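## Task

Nests N1, N2, N3 and N4 each carry one of the plates B38, B83, B33 and B88, and only the ID labels reveal which plate sits where. First build a stack in rack S1: B38 at the bottom lying flat on the rack floor, then B33, then B83 on top, each upper plate fully seated in the one below, and every plate's labelled short end toward the rack front (the side facing the operator). Second, release the plates and push the START key on post KP until it latches. Third, return all four plates so each rests in its original nest, flat within the locators, with well A1 at the corner marked A1, while START remains latched. Nothing may rely on the robot holding it at the end; release and pull the gripper away when finished.

## Robot and tools

Robot: one four-axis SCARA-type arm with a level two-finger gripper (no tilt). Joints from base outward: lift 0.000 to 0.550 m, shoulder -2.000 to 2.000 rad, elbow -2.800 to 2.800 rad, wrist yaw -12.566 to 12.566 rad. The fingers extend along the gripper's +x axis and close along its y axis. end_effector_position is the midpoint between the rubber pads, sitting 2 to 3 cm behind the fingertips. The fingertips never touch each other, so a key is pushed with a single fingertip.

Frames: the scene frame has its origin on the table surface under the arm base, +z upward, and +y to the left when facing along +x. Results report end_effector_position (m) and end_effector_quat_wxyz in this frame; at long reach the printed position can be somewhat wrong.

execute_actions: argument actions is a list holding zero or one item. An empty list only fetches the current state. An item {"rows": [...], "steps": n} plays up to 15 rows, one per control step of 1/30 s (n at most 15, default 15); if rows run out, the last row repeats. An item {"steps": n} without rows is a wait of up to 300 steps, counted from the previous result, so reply time is included. Optional pictures (boolean) toggles camera images. A refused call moves nothing.

A row is five numbers in [-1, 1]: dx, dy, dz, rz, opening. The first four are offsets in the gripper's own axes, measured from the gripper pose in the latest result that reports it (before any such result in the scene, and for second and later calls within one reply, from the pose at the start of the action). Every row refers to that same base pose; rows do not accumulate. Scale: 1.0 equals 0.6 m of travel or 180 degrees of turn. rz turns about the gripper z axis, from +x toward +y. opening is absolute, not an offset: +1 fully open (0.140 m), -1 closed (pads still 0.066 m apart). A full close needs at least about 0.6 s. All-zero offsets are not a pause; they pull the hand back to the base pose.

Each step, the commanded pose is clipped to at most 70 mm and 16 degrees away from the measured pose, then joints follow by damped inverse kinematics. When an action ends the arm continues only to the last clipped pose, so distant targets need follow-up commands; check the reported pose.

move: target is one row laid out exactly as above, with the same offset reference. speed is the path's top speed in m/s, 0.002 to 0.5, default 0.25; turning is capped at twice that in rad/s. The straight path lasts 0.5 to 10 s and is cut off at 10 s. The opening is sent when the move begins. The path ignores obstacles, and the hand lags, drifts and may exceed speed, most of all with a nearly straight arm. Its result adds a "move:" line giving the ending (done, off_target, moving, held, fault, ...) and acting limits: limits=paced means the sent pose was clipped; limits=held means a check blocked some steps, after which the arm may lurch faster. The distance from target is also reported.

wait: seconds from 0 to 10; nothing new is sent. zoom_image: camera is cam_high, cam_low or cam_wrist; region [x0, y0, x1, y1] in pixels of that 896x504 image, at most 504 by 504. finished_scene: scene number 1 or 2; irreversible; its result states success and gives the next task.

Result lines: Joint positions lists lift (m), shoulder, elbow, wrist yaw (rad), then pad gap (m). grip_measured is the finger opening on the command scale; readings may carry a constant error near 1 mm. "pose unreachable" and HELD mark steps that were altered or not sent by the clearance check. "Hand target" is the pose the controller is currently driving toward. MOTOR HOT warns at 85 °C; at 100 °C an OVER-TEMPERATURE FAULT brakes the arm until it cools; holding loads heats motors.

Gripping: to hold a plate, command an opening about 0.04 under grip_measured; a smaller margin grips more gently. Pad force is about 18 N; a quick close can squeeze harder.

No steps are kept back here.

Cautions: keep the elbow reading at least 0.4 rad from 0 or the arm may fold and fault. Joint load limits are lift 54 N, shoulder 8.1 N m, elbow 4.05 N m, wrist yaw 1.35 N m, including carried weight; exceeding one halts the arm for 10 s and drops the rest of the call. Faster contact hits harder, and aiming further past a contact presses harder; since offsets start from the measured pose, repeating a small offset against something rigid does not add force, but against something yielding it does. Never let START light up before the stack is correct and the unlisted plate is properly back in its nest. Setting a plate down from a few millimetres is fine; a longer drop fails. Nothing may leave the table. Loose items may occasionally be nudged by outside pushes. Well A1 lies at a plate's labelled short end, in the corner opposite the labelled long side.

Each tool is called after "Call:" by a JSON object that holds its "op" and its "data".

## Session

Call:
{"op": "execute_actions", "data": {"actions": []}}

Scene clock: 0.00 s of 15600.00 s.
end_effector_position=(+0.5325, +0.1442, +0.2370) grip_measured=+0.99 end_effector_quat_wxyz=(-0.533, +0.000, +0.000, +0.846)
Joint positions: [0.232 0.845 2.554 0.867 0.14 ]
Hand target: +0.533, +0.144, +0.237; -0.533, +0.000, +0.000, +0.846

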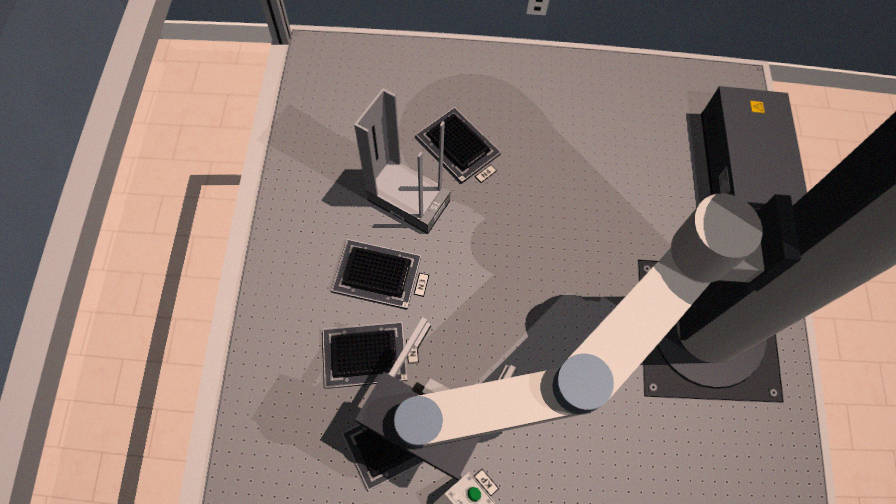

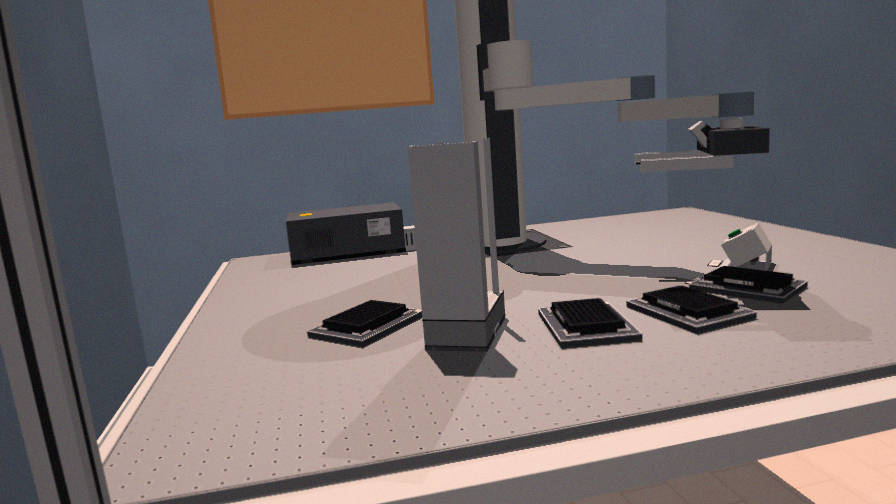

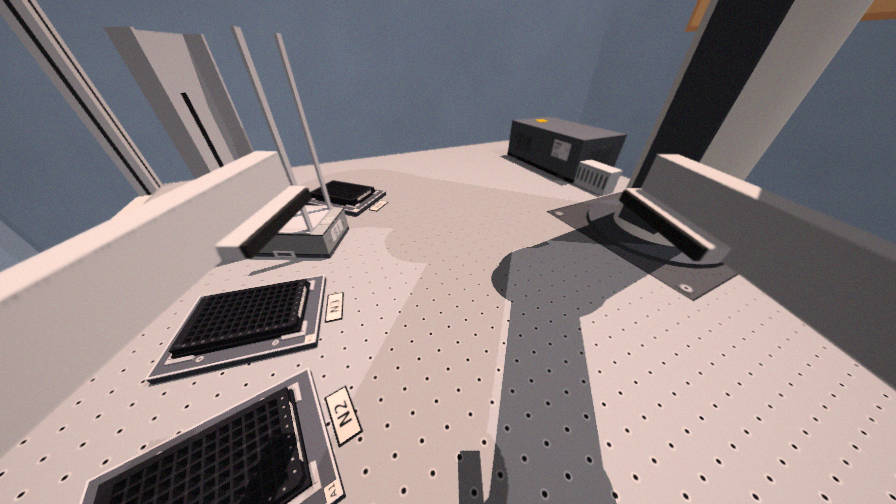

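Call:
{"op": "zoom_image", "data": {"camera": "cam_low", "region": [520, 210, 820, 360]}}

Call:
{"op": "zoom_image", "data": {"camera": "cam_high", "region": [300, 80, 540, 320]}}

Call:
{"op": "zoom_image", "data": {"camera": "cam_high", "region": [300, 300, 540, 504]}}

Call:
{"op": "zoom_image", "data": {"camera": "cam_low", "region": [290, 130, 530, 370]}}

Region (520, 210, 820, 360) of cam_low's 896x504 image, scaled by 1.680, with more detail than that image has.

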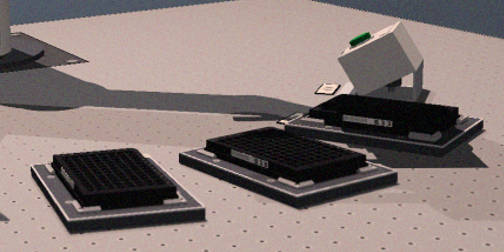

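Region (300, 80, 540, 320) of cam_high's 896x504 image, scaled by 2.100, with more detail than that image has.

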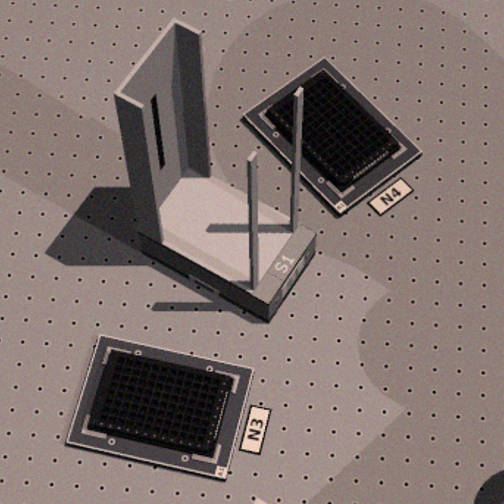

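Region (300, 300, 540, 504) of cam_high's 896x504 image, scaled by 2.100, with more detail than that image has; it fills the top 428 rows of this view, and the rest is white.

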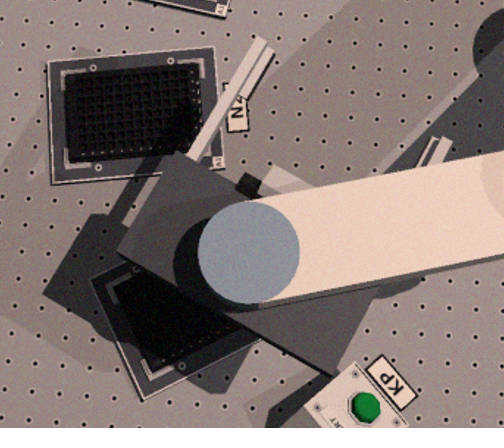

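Region (290, 130, 530, 370) of cam_low's 896x504 image, scaled by 2.100, with more detail than that image has.

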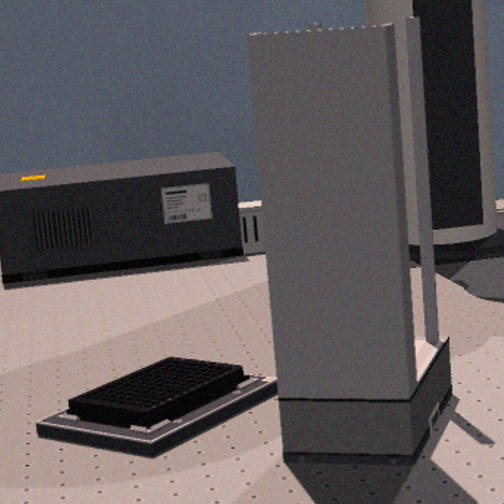

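Call:
{"op": "move", "data": {"target": [0.176,0.246,-0.228,0.583,1]}}

Scene clock: 21.57 s of 15600.00 s.
end_effector_position=(+0.6201, -0.0150, +0.1001) grip_measured=+0.99 end_effector_quat_wxyz=(+0.996, -0.000, -0.000, -0.093)
Joint positions: [0.095 0.872 1.259 3.967 0.14 ]
Hand target: +0.620, -0.015, +0.100; +0.996, -0.000, -0.000, -0.093
Off the commanded pose: 0.000 m, 0 deg.
After step 90, 14.57 s passed at rest.
move: done
camera_calibration (this result's frames):
cam_wrist: T_world_to_cam=[[-0.18631, -0.982469, 0.00651372, 0.108204], [-0.593326, 0.107226, -0.797789, 0.436757], [0.783105, -0.1525, -0.602902, -0.332396], [0, 0, 0, 1]] pos_world=[0.5396, 0.00878538, 0.147333]

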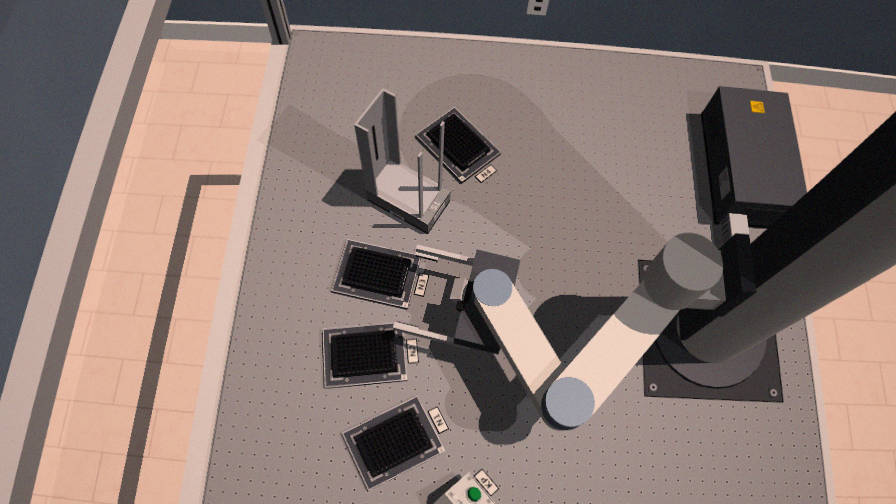

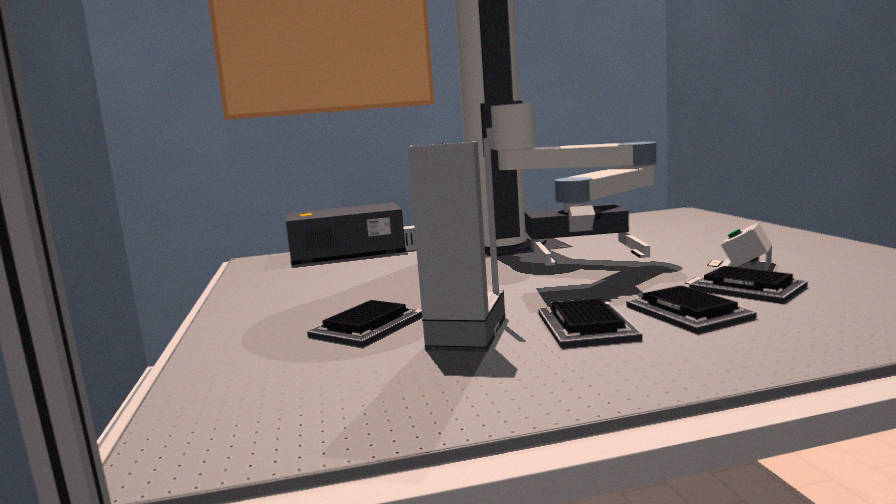

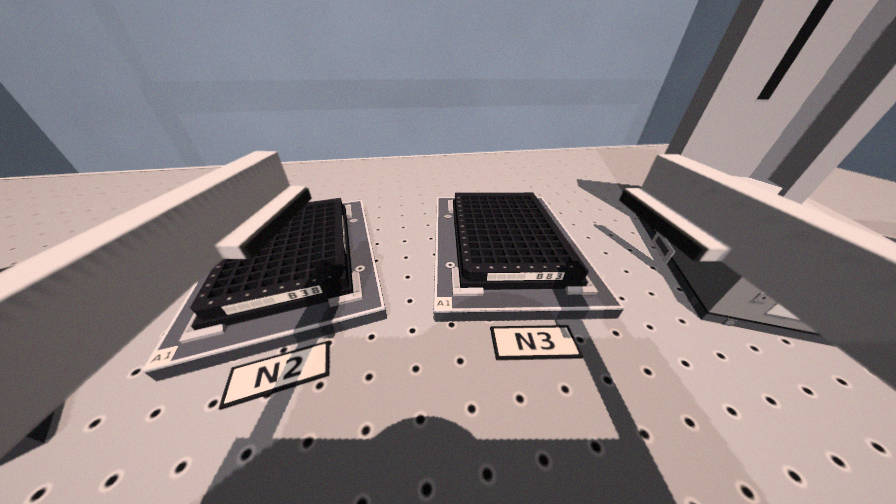

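Call:
{"op": "zoom_image", "data": {"camera": "cam_wrist", "region": [140, 180, 640, 390]}}

Call:
{"op": "zoom_image", "data": {"camera": "cam_low", "region": [680, 250, 820, 320]}}

Region (140, 180, 640, 390) of cam_wrist's 896x504 image, scaled by 1.008, with more detail than that image has; it fills the top 212 rows of this view, and the rest is white.

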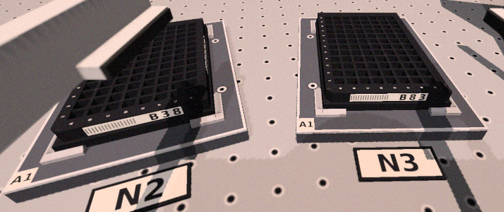

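Region (680, 250, 820, 320) of cam_low's 896x504 image, scaled by 3.600, with more detail than that image has.

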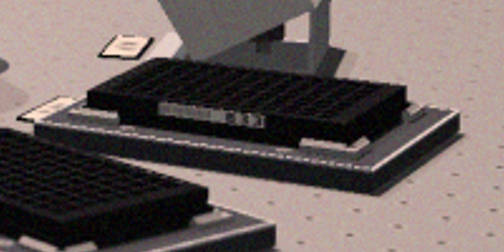

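Call:
{"op": "move", "data": {"target": [-0.035,0.167,0,0.098,1]}}

Scene clock: 33.83 s of 15600.00 s.
end_effector_position=(+0.6180, +0.0875, +0.1001) grip_measured=+0.99 end_effector_quat_wxyz=(+0.998, -0.000, -0.000, +0.061)
Joint positions: [0.095 1.056 1.28  4.07  0.14 ]
Hand target: +0.618, +0.087, +0.100; +0.998, -0.000, -0.000, +0.061
Off the commanded pose: 0.000 m, 0 deg.
After step 90, 8.30 s passed at rest.
move: done
camera_calibration (this result's frames):
cam_wrist: T_world_to_cam=[[0.120715, -0.992666, 0.00651372, 0.0196786], [-0.597878, -0.0779412, -0.797789, 0.443536], [0.792445, 0.0924108, -0.602902, -0.342322], [0, 0, 0, 1]] pos_world=[0.534077, 0.0857382, 0.147333]

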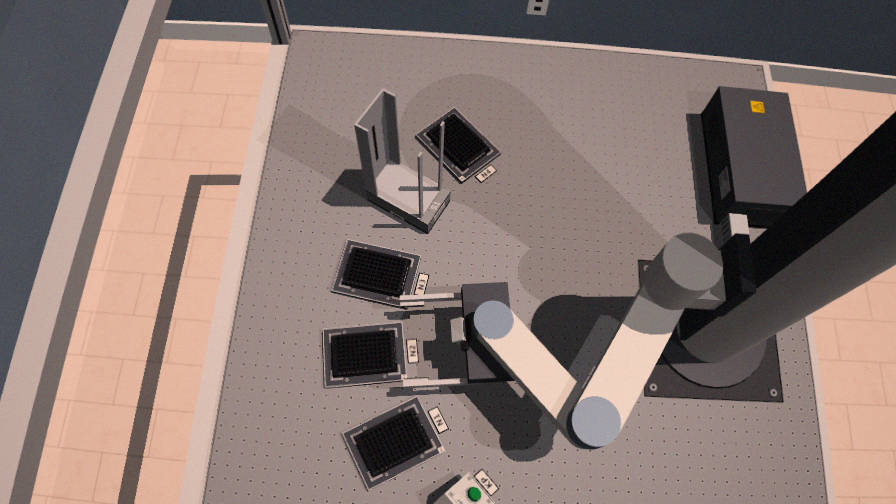

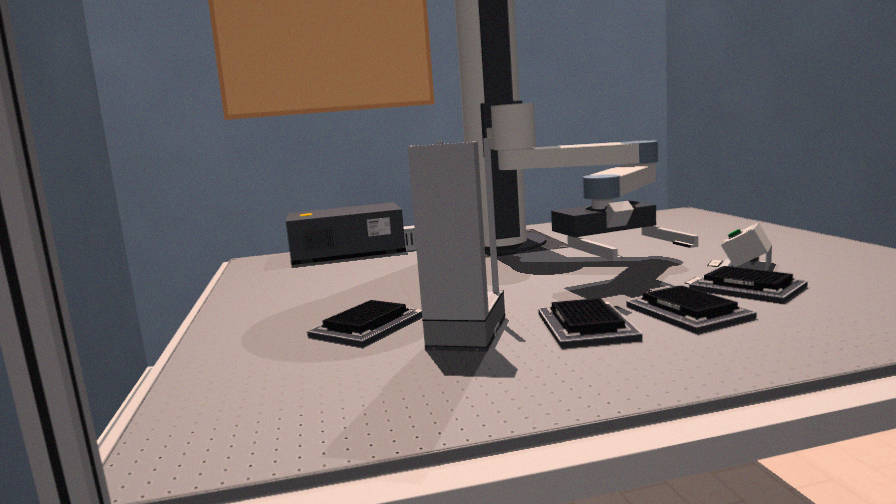

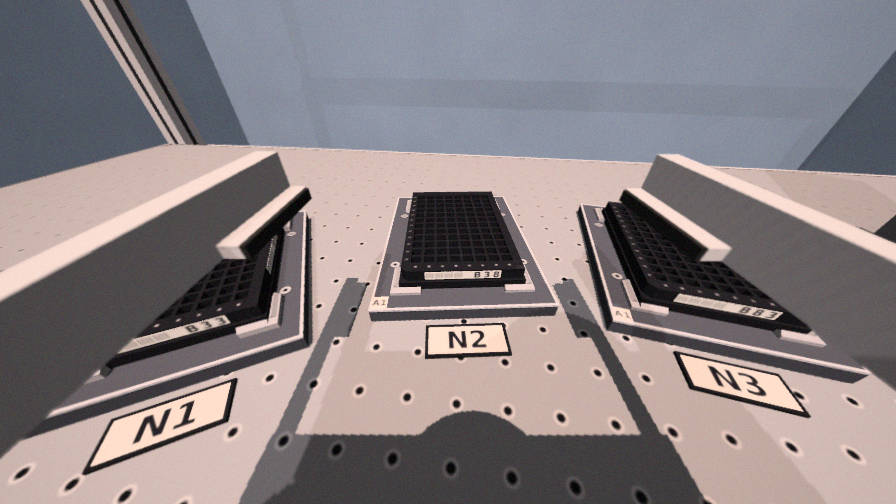

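Call:
{"op": "move", "data": {"target": [0.18,0.002,-0.08,0.011,0.3]}}

Scene clock: 39.43 s of 15600.00 s.
end_effector_position=(+0.7251, +0.1018, +0.0521) grip_measured=+0.30 end_effector_quat_wxyz=(+0.997, -0.000, -0.000, +0.078)
Joint positions: [0.047 0.77  1.873 3.797 0.114]
Hand target: +0.725, +0.102, +0.052; +0.997, -0.000, -0.000, +0.078
Off the commanded pose: 0.000 m, 0 deg.
After step 90, 1.67 s passed at rest.
move: done
camera_calibration (this result's frames):
cam_wrist: T_world_to_cam=[[0.154985, -0.987895, 0.00651372, -0.00406595], [-0.594824, -0.0985788, -0.797789, 0.470193], [0.788774, 0.119771, -0.602902, -0.457579], [0, 0, 0, 1]] pos_world=[0.641238, 0.0971389, 0.0992662]

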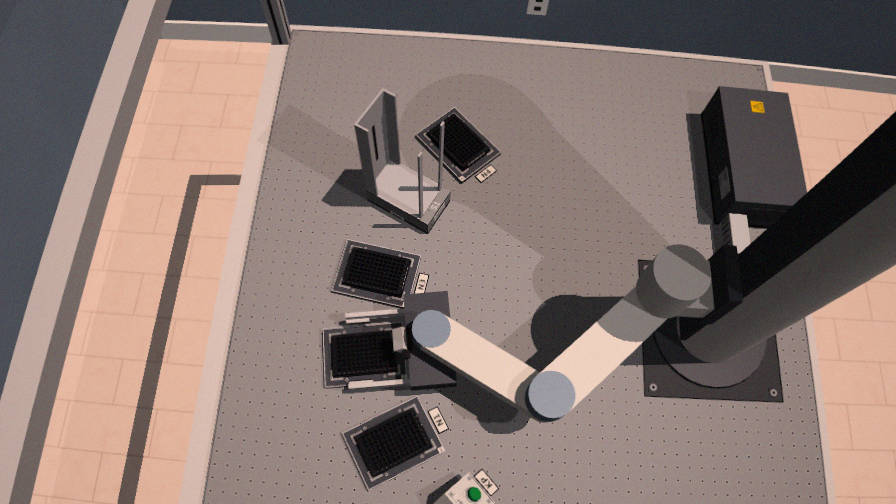

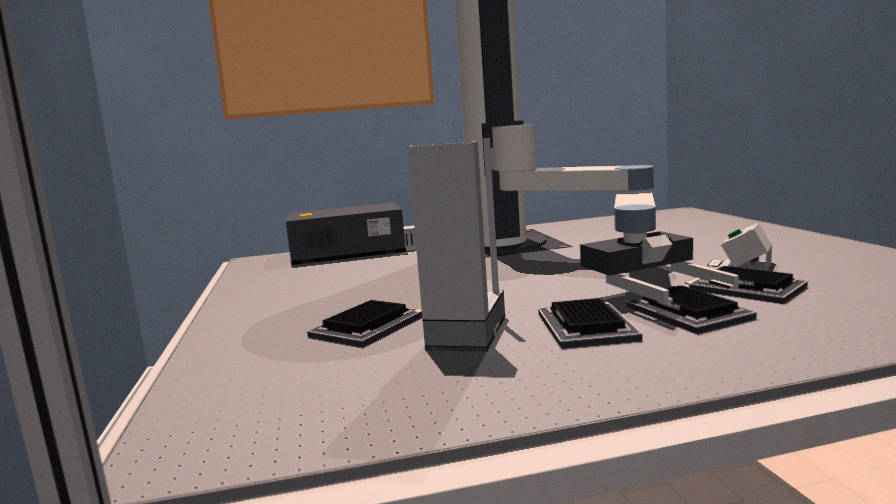

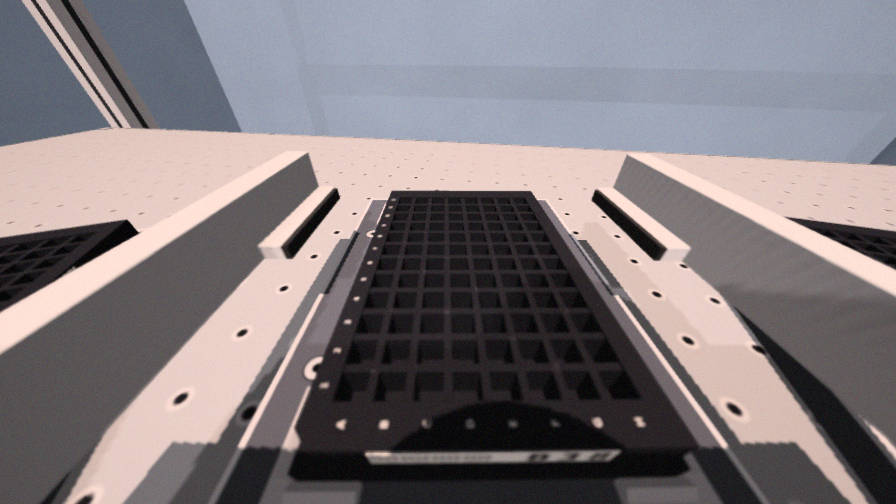

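Call:
{"op": "move", "data": {"target": [-0.005,-0.001,-0.037,0,0.3], "speed": 0.05}}

Call:
{"op": "execute_actions", "data": {"actions": [{"rows":[[0,0,0,0,-0.3],[0,0,0,0,-0.3],[0,0,0,0,-0.3],[0,0,0,0,-0.3],[0,0,0,0,-0.3],[0,0,0,0,-0.3],[0,0,0,0,-0.35],[0,0,0,0,-0.4],[0,0,0,0,-0.43],[0,0,0,0,-0.46],[0,0,0,0,-0.49],[0,0,0,0,-0.52]]}]}}

Scene clock: 44.67 s of 15600.00 s.
end_effector_position=(+0.7223, +0.1006, +0.0298) grip_measured=+0.30 end_effector_quat_wxyz=(+0.997, -0.000, -0.000, +0.078)
Joint positions: [0.025 0.777 1.853 3.809 0.114]
Hand target: +0.722, +0.101, +0.030; +0.997, -0.000, -0.000, +0.078
Off the commanded pose: 0.000 m, 0 deg.
After step 90, 1.50 s passed at rest.
move: done
camera_calibration (this result's frames):
cam_wrist: T_world_to_cam=[[0.154684, -0.987943, 0.00651372, -0.00440032], [-0.594854, -0.0983974, -0.797789, 0.450631], [0.78881, 0.11953, -0.602902, -0.46863], [0, 0, 0, 1]] pos_world=[0.638401, 0.0960092, 0.0769994]

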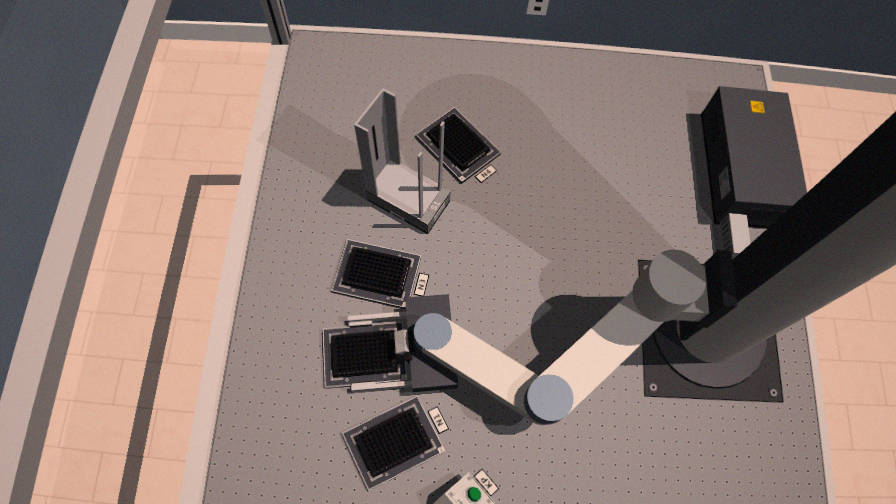

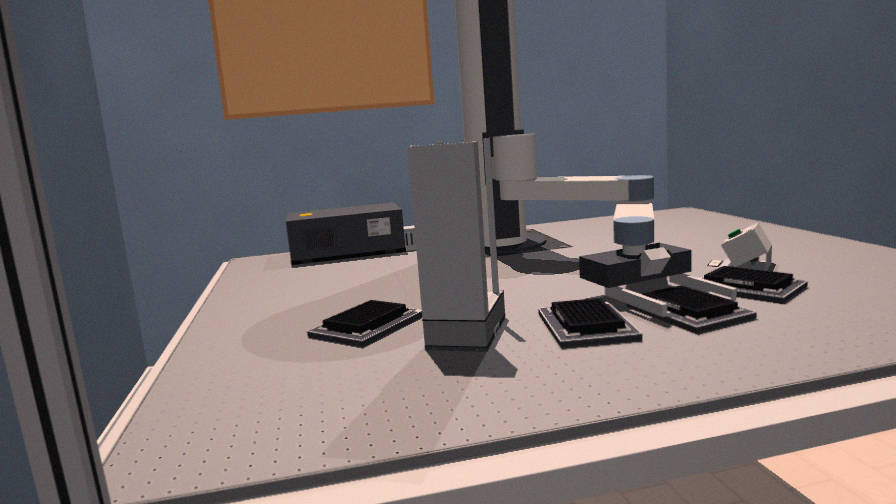

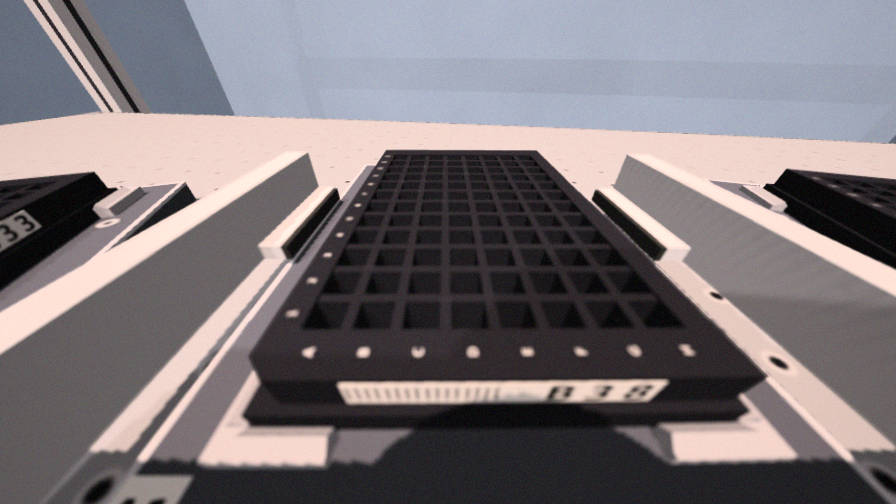

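Scene clock: 45.17 s of 15600.00 s.
end_effector_position=(+0.7223, +0.1006, +0.0298) grip_measured=-0.49 end_effector_quat_wxyz=(+0.997, -0.000, -0.000, +0.078)
Joint positions: [0.025 0.777 1.853 3.809 0.085]
Hand target: +0.722, +0.101, +0.030; +0.997, -0.000, -0.000, +0.078
Off the commanded pose: 0.000 m, 0 deg.
Steps of this call (steps 1 to 15: all 15 steps of this action). Readings (end_effector_position):
1: (+0.7223, +0.1006, +0.0298)
2: (+0.7223, +0.1006, +0.0298)
4: (+0.7223, +0.1006, +0.0298)
8: (+0.7223, +0.1006, +0.0298)
15: the state above
camera_calibration (this result's frames):
cam_wrist: T_world_to_cam=[[0.154704, -0.987939, 0.00651372, -0.00441693], [-0.594852, -0.0984096, -0.797789, 0.450632], [0.788808, 0.119547, -0.602902, -0.468631], [0, 0, 0, 1]] pos_world=[0.638402, 0.0960061, 0.0769995]

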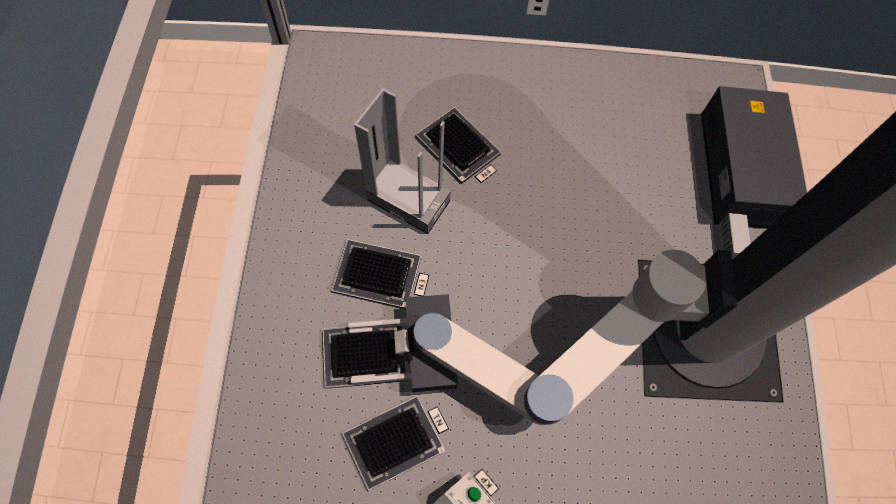

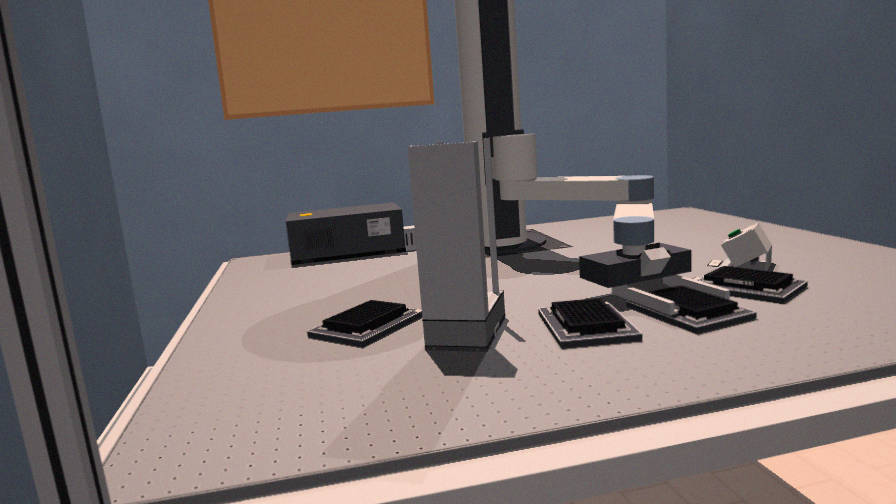

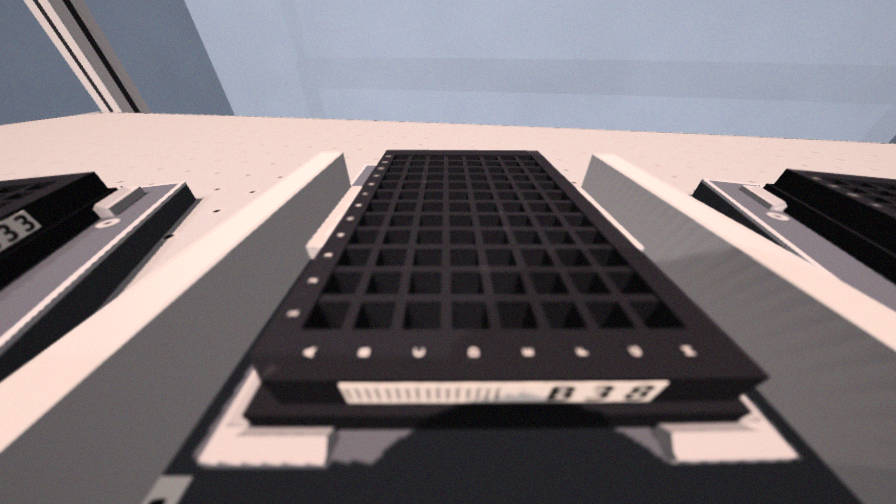

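Body may be narrower.

Call:
{"op": "move", "data": {"target": [0,0,0,0,-0.62]}}

Scene clock: 48.57 s of 15600.00 s.
end_effector_position=(+0.7223, +0.1006, +0.0298) grip_measured=-0.49 end_effector_quat_wxyz=(+0.997, -0.000, -0.000, +0.078)
Joint positions: [0.025 0.777 1.853 3.809 0.085]
Hand target: +0.722, +0.101, +0.030; +0.997, -0.000, -0.000, +0.078
Off the commanded pose: 0.000 m, 0 deg.
move: done
camera_calibration (this result's frames):
cam_wrist: T_world_to_cam=[[0.154704, -0.987939, 0.00651372, -0.0044169], [-0.594852, -0.0984095, -0.797789, 0.450632], [0.788808, 0.119547, -0.602902, -0.468631], [0, 0, 0, 1]] pos_world=[0.638402, 0.0960061, 0.0769995]

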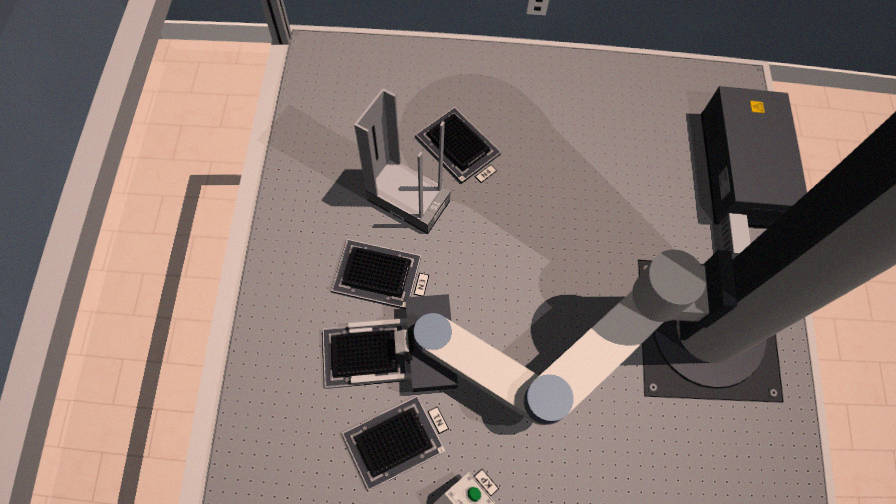

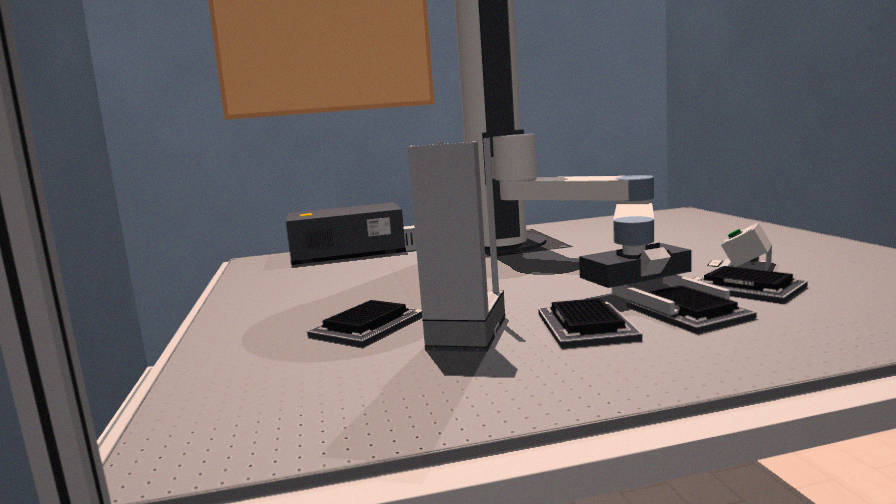

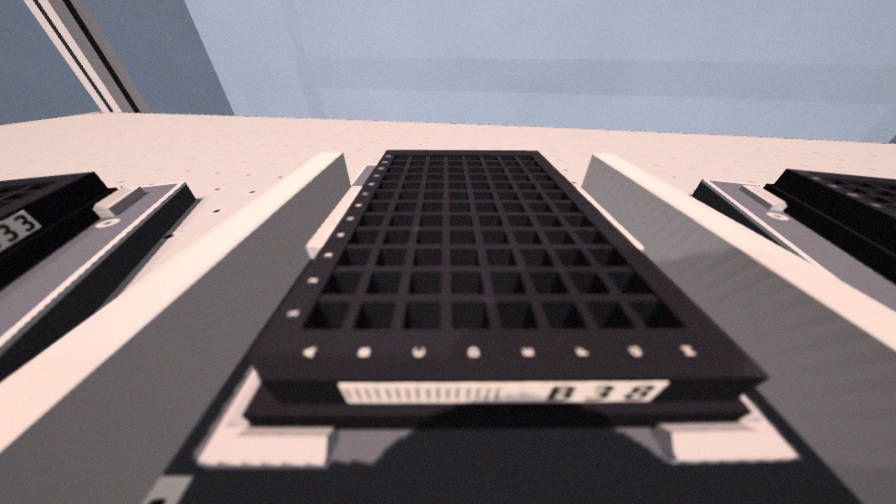

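Call:
{"op": "move", "data": {"target": [0,0,0.05,0,-0.55], "speed": 0.05}}

Call:
{"op": "move", "data": {"target": [-0.465,-0.387,0.3,-0.189,-0.55]}}

Scene clock: 57.20 s of 15600.00 s.
end_effector_position=(+0.7223, +0.1006, +0.0599) grip_measured=-0.49 end_effector_quat_wxyz=(+0.997, -0.000, -0.000, +0.078)
Joint positions: [0.055 0.777 1.853 3.809 0.085]
Hand target: +0.722, +0.101, +0.060; +0.997, -0.000, -0.000, +0.078
Off the commanded pose: 0.000 m, 0 deg.
After step 90, 4.77 s passed at rest.
move: done
camera_calibration (this result's frames):
cam_wrist: T_world_to_cam=[[0.154719, -0.987937, 0.00651372, -0.00461855], [-0.59485, -0.0984182, -0.797789, 0.47461], [0.788806, 0.119558, -0.602902, -0.450513], [0, 0, 0, 1]] pos_world=[0.638404, 0.0960099, 0.107054]

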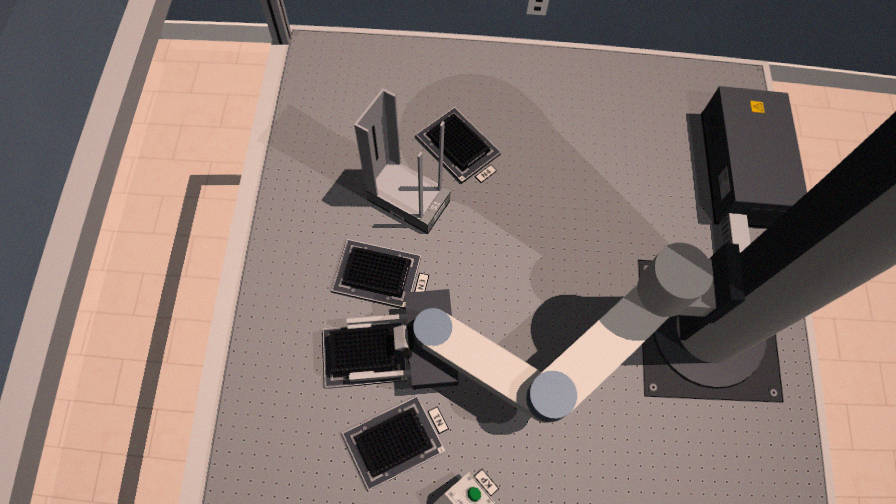

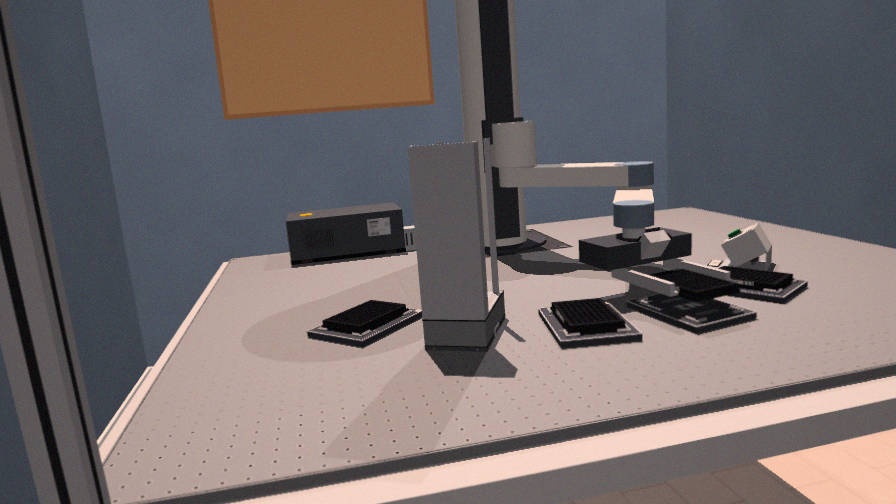

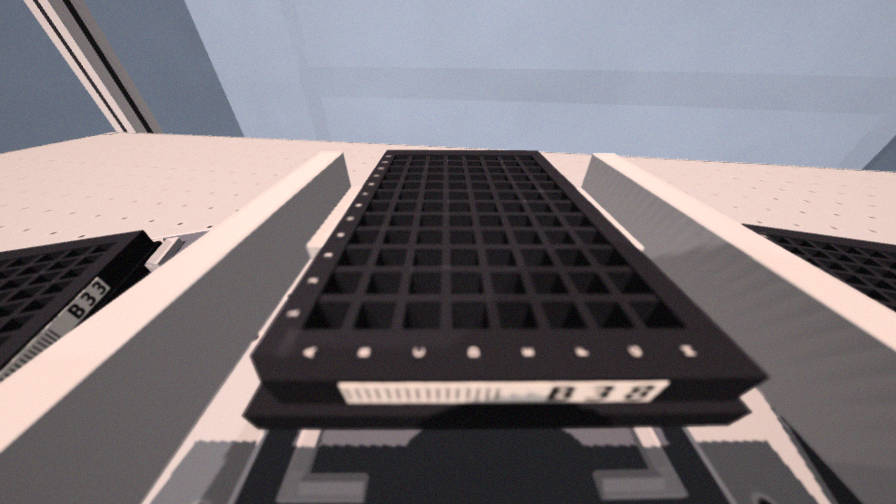

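Scene clock: 59.23 s of 15600.00 s.
end_effector_position=(+0.4828, -0.1724, +0.2399) grip_measured=-0.49 end_effector_quat_wxyz=(+0.976, -0.000, -0.000, -0.217)
Joint positions: [0.235 0.424 0.832 4.589 0.085]
Hand target: +0.483, -0.172, +0.240; +0.976, -0.000, -0.000, -0.217
Off the commanded pose: 0.000 m, 0 deg.
move: done
camera_calibration (this result's frames):
cam_wrist: T_world_to_cam=[[-0.425002, -0.905169, 0.00651372, 0.0556758], [-0.54796, 0.251542, -0.797789, 0.48664], [0.720495, -0.342631, -0.602902, -0.167135], [0, 0, 0, 1]] pos_world=[0.410741, -0.12928, 0.287108]

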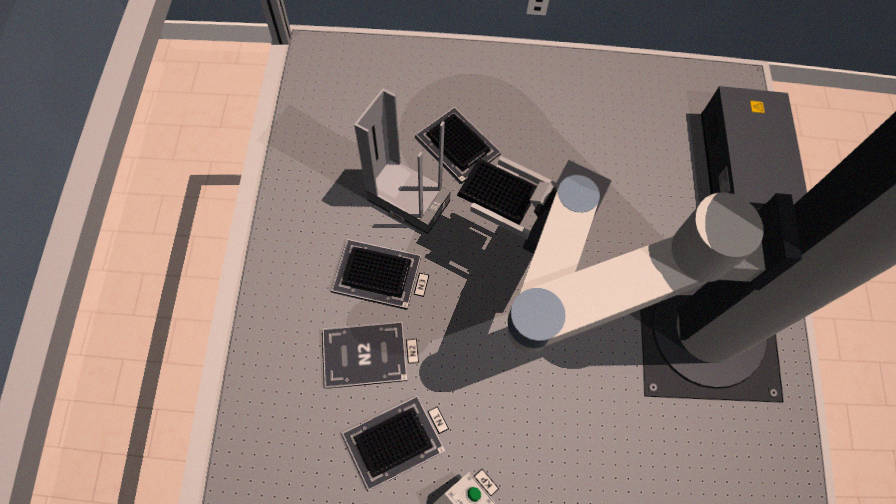

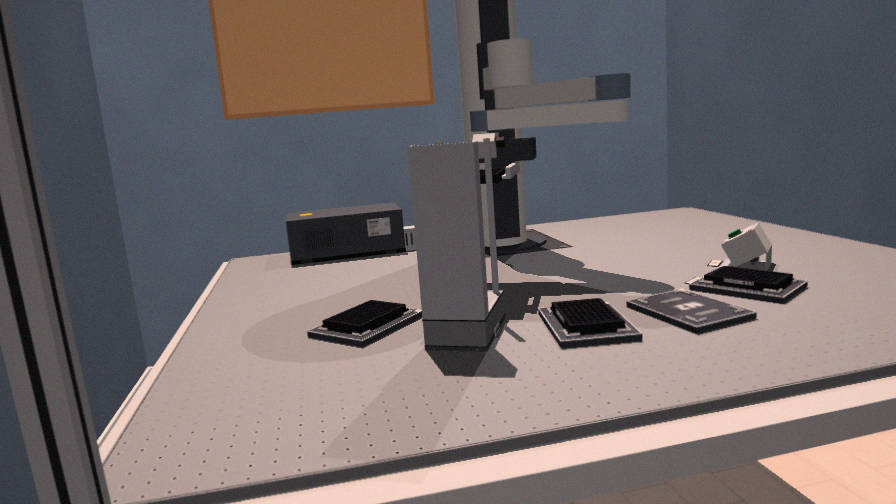

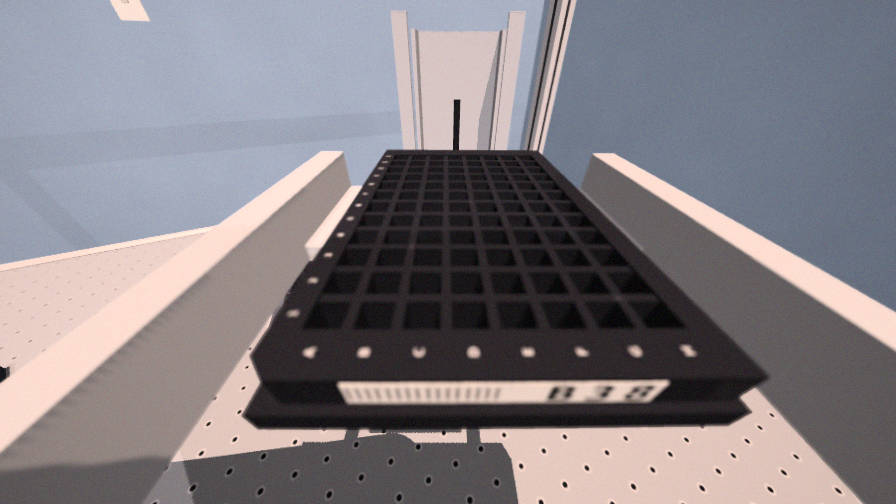

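Call:
{"op": "zoom_image", "data": {"camera": "cam_wrist", "region": [370, 0, 550, 160]}}

Region (370, 0, 550, 160) of cam_wrist's 896x504 image, scaled by 2.800, with more detail than that image has.

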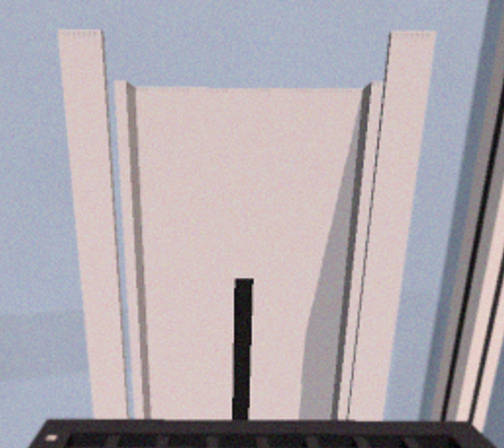

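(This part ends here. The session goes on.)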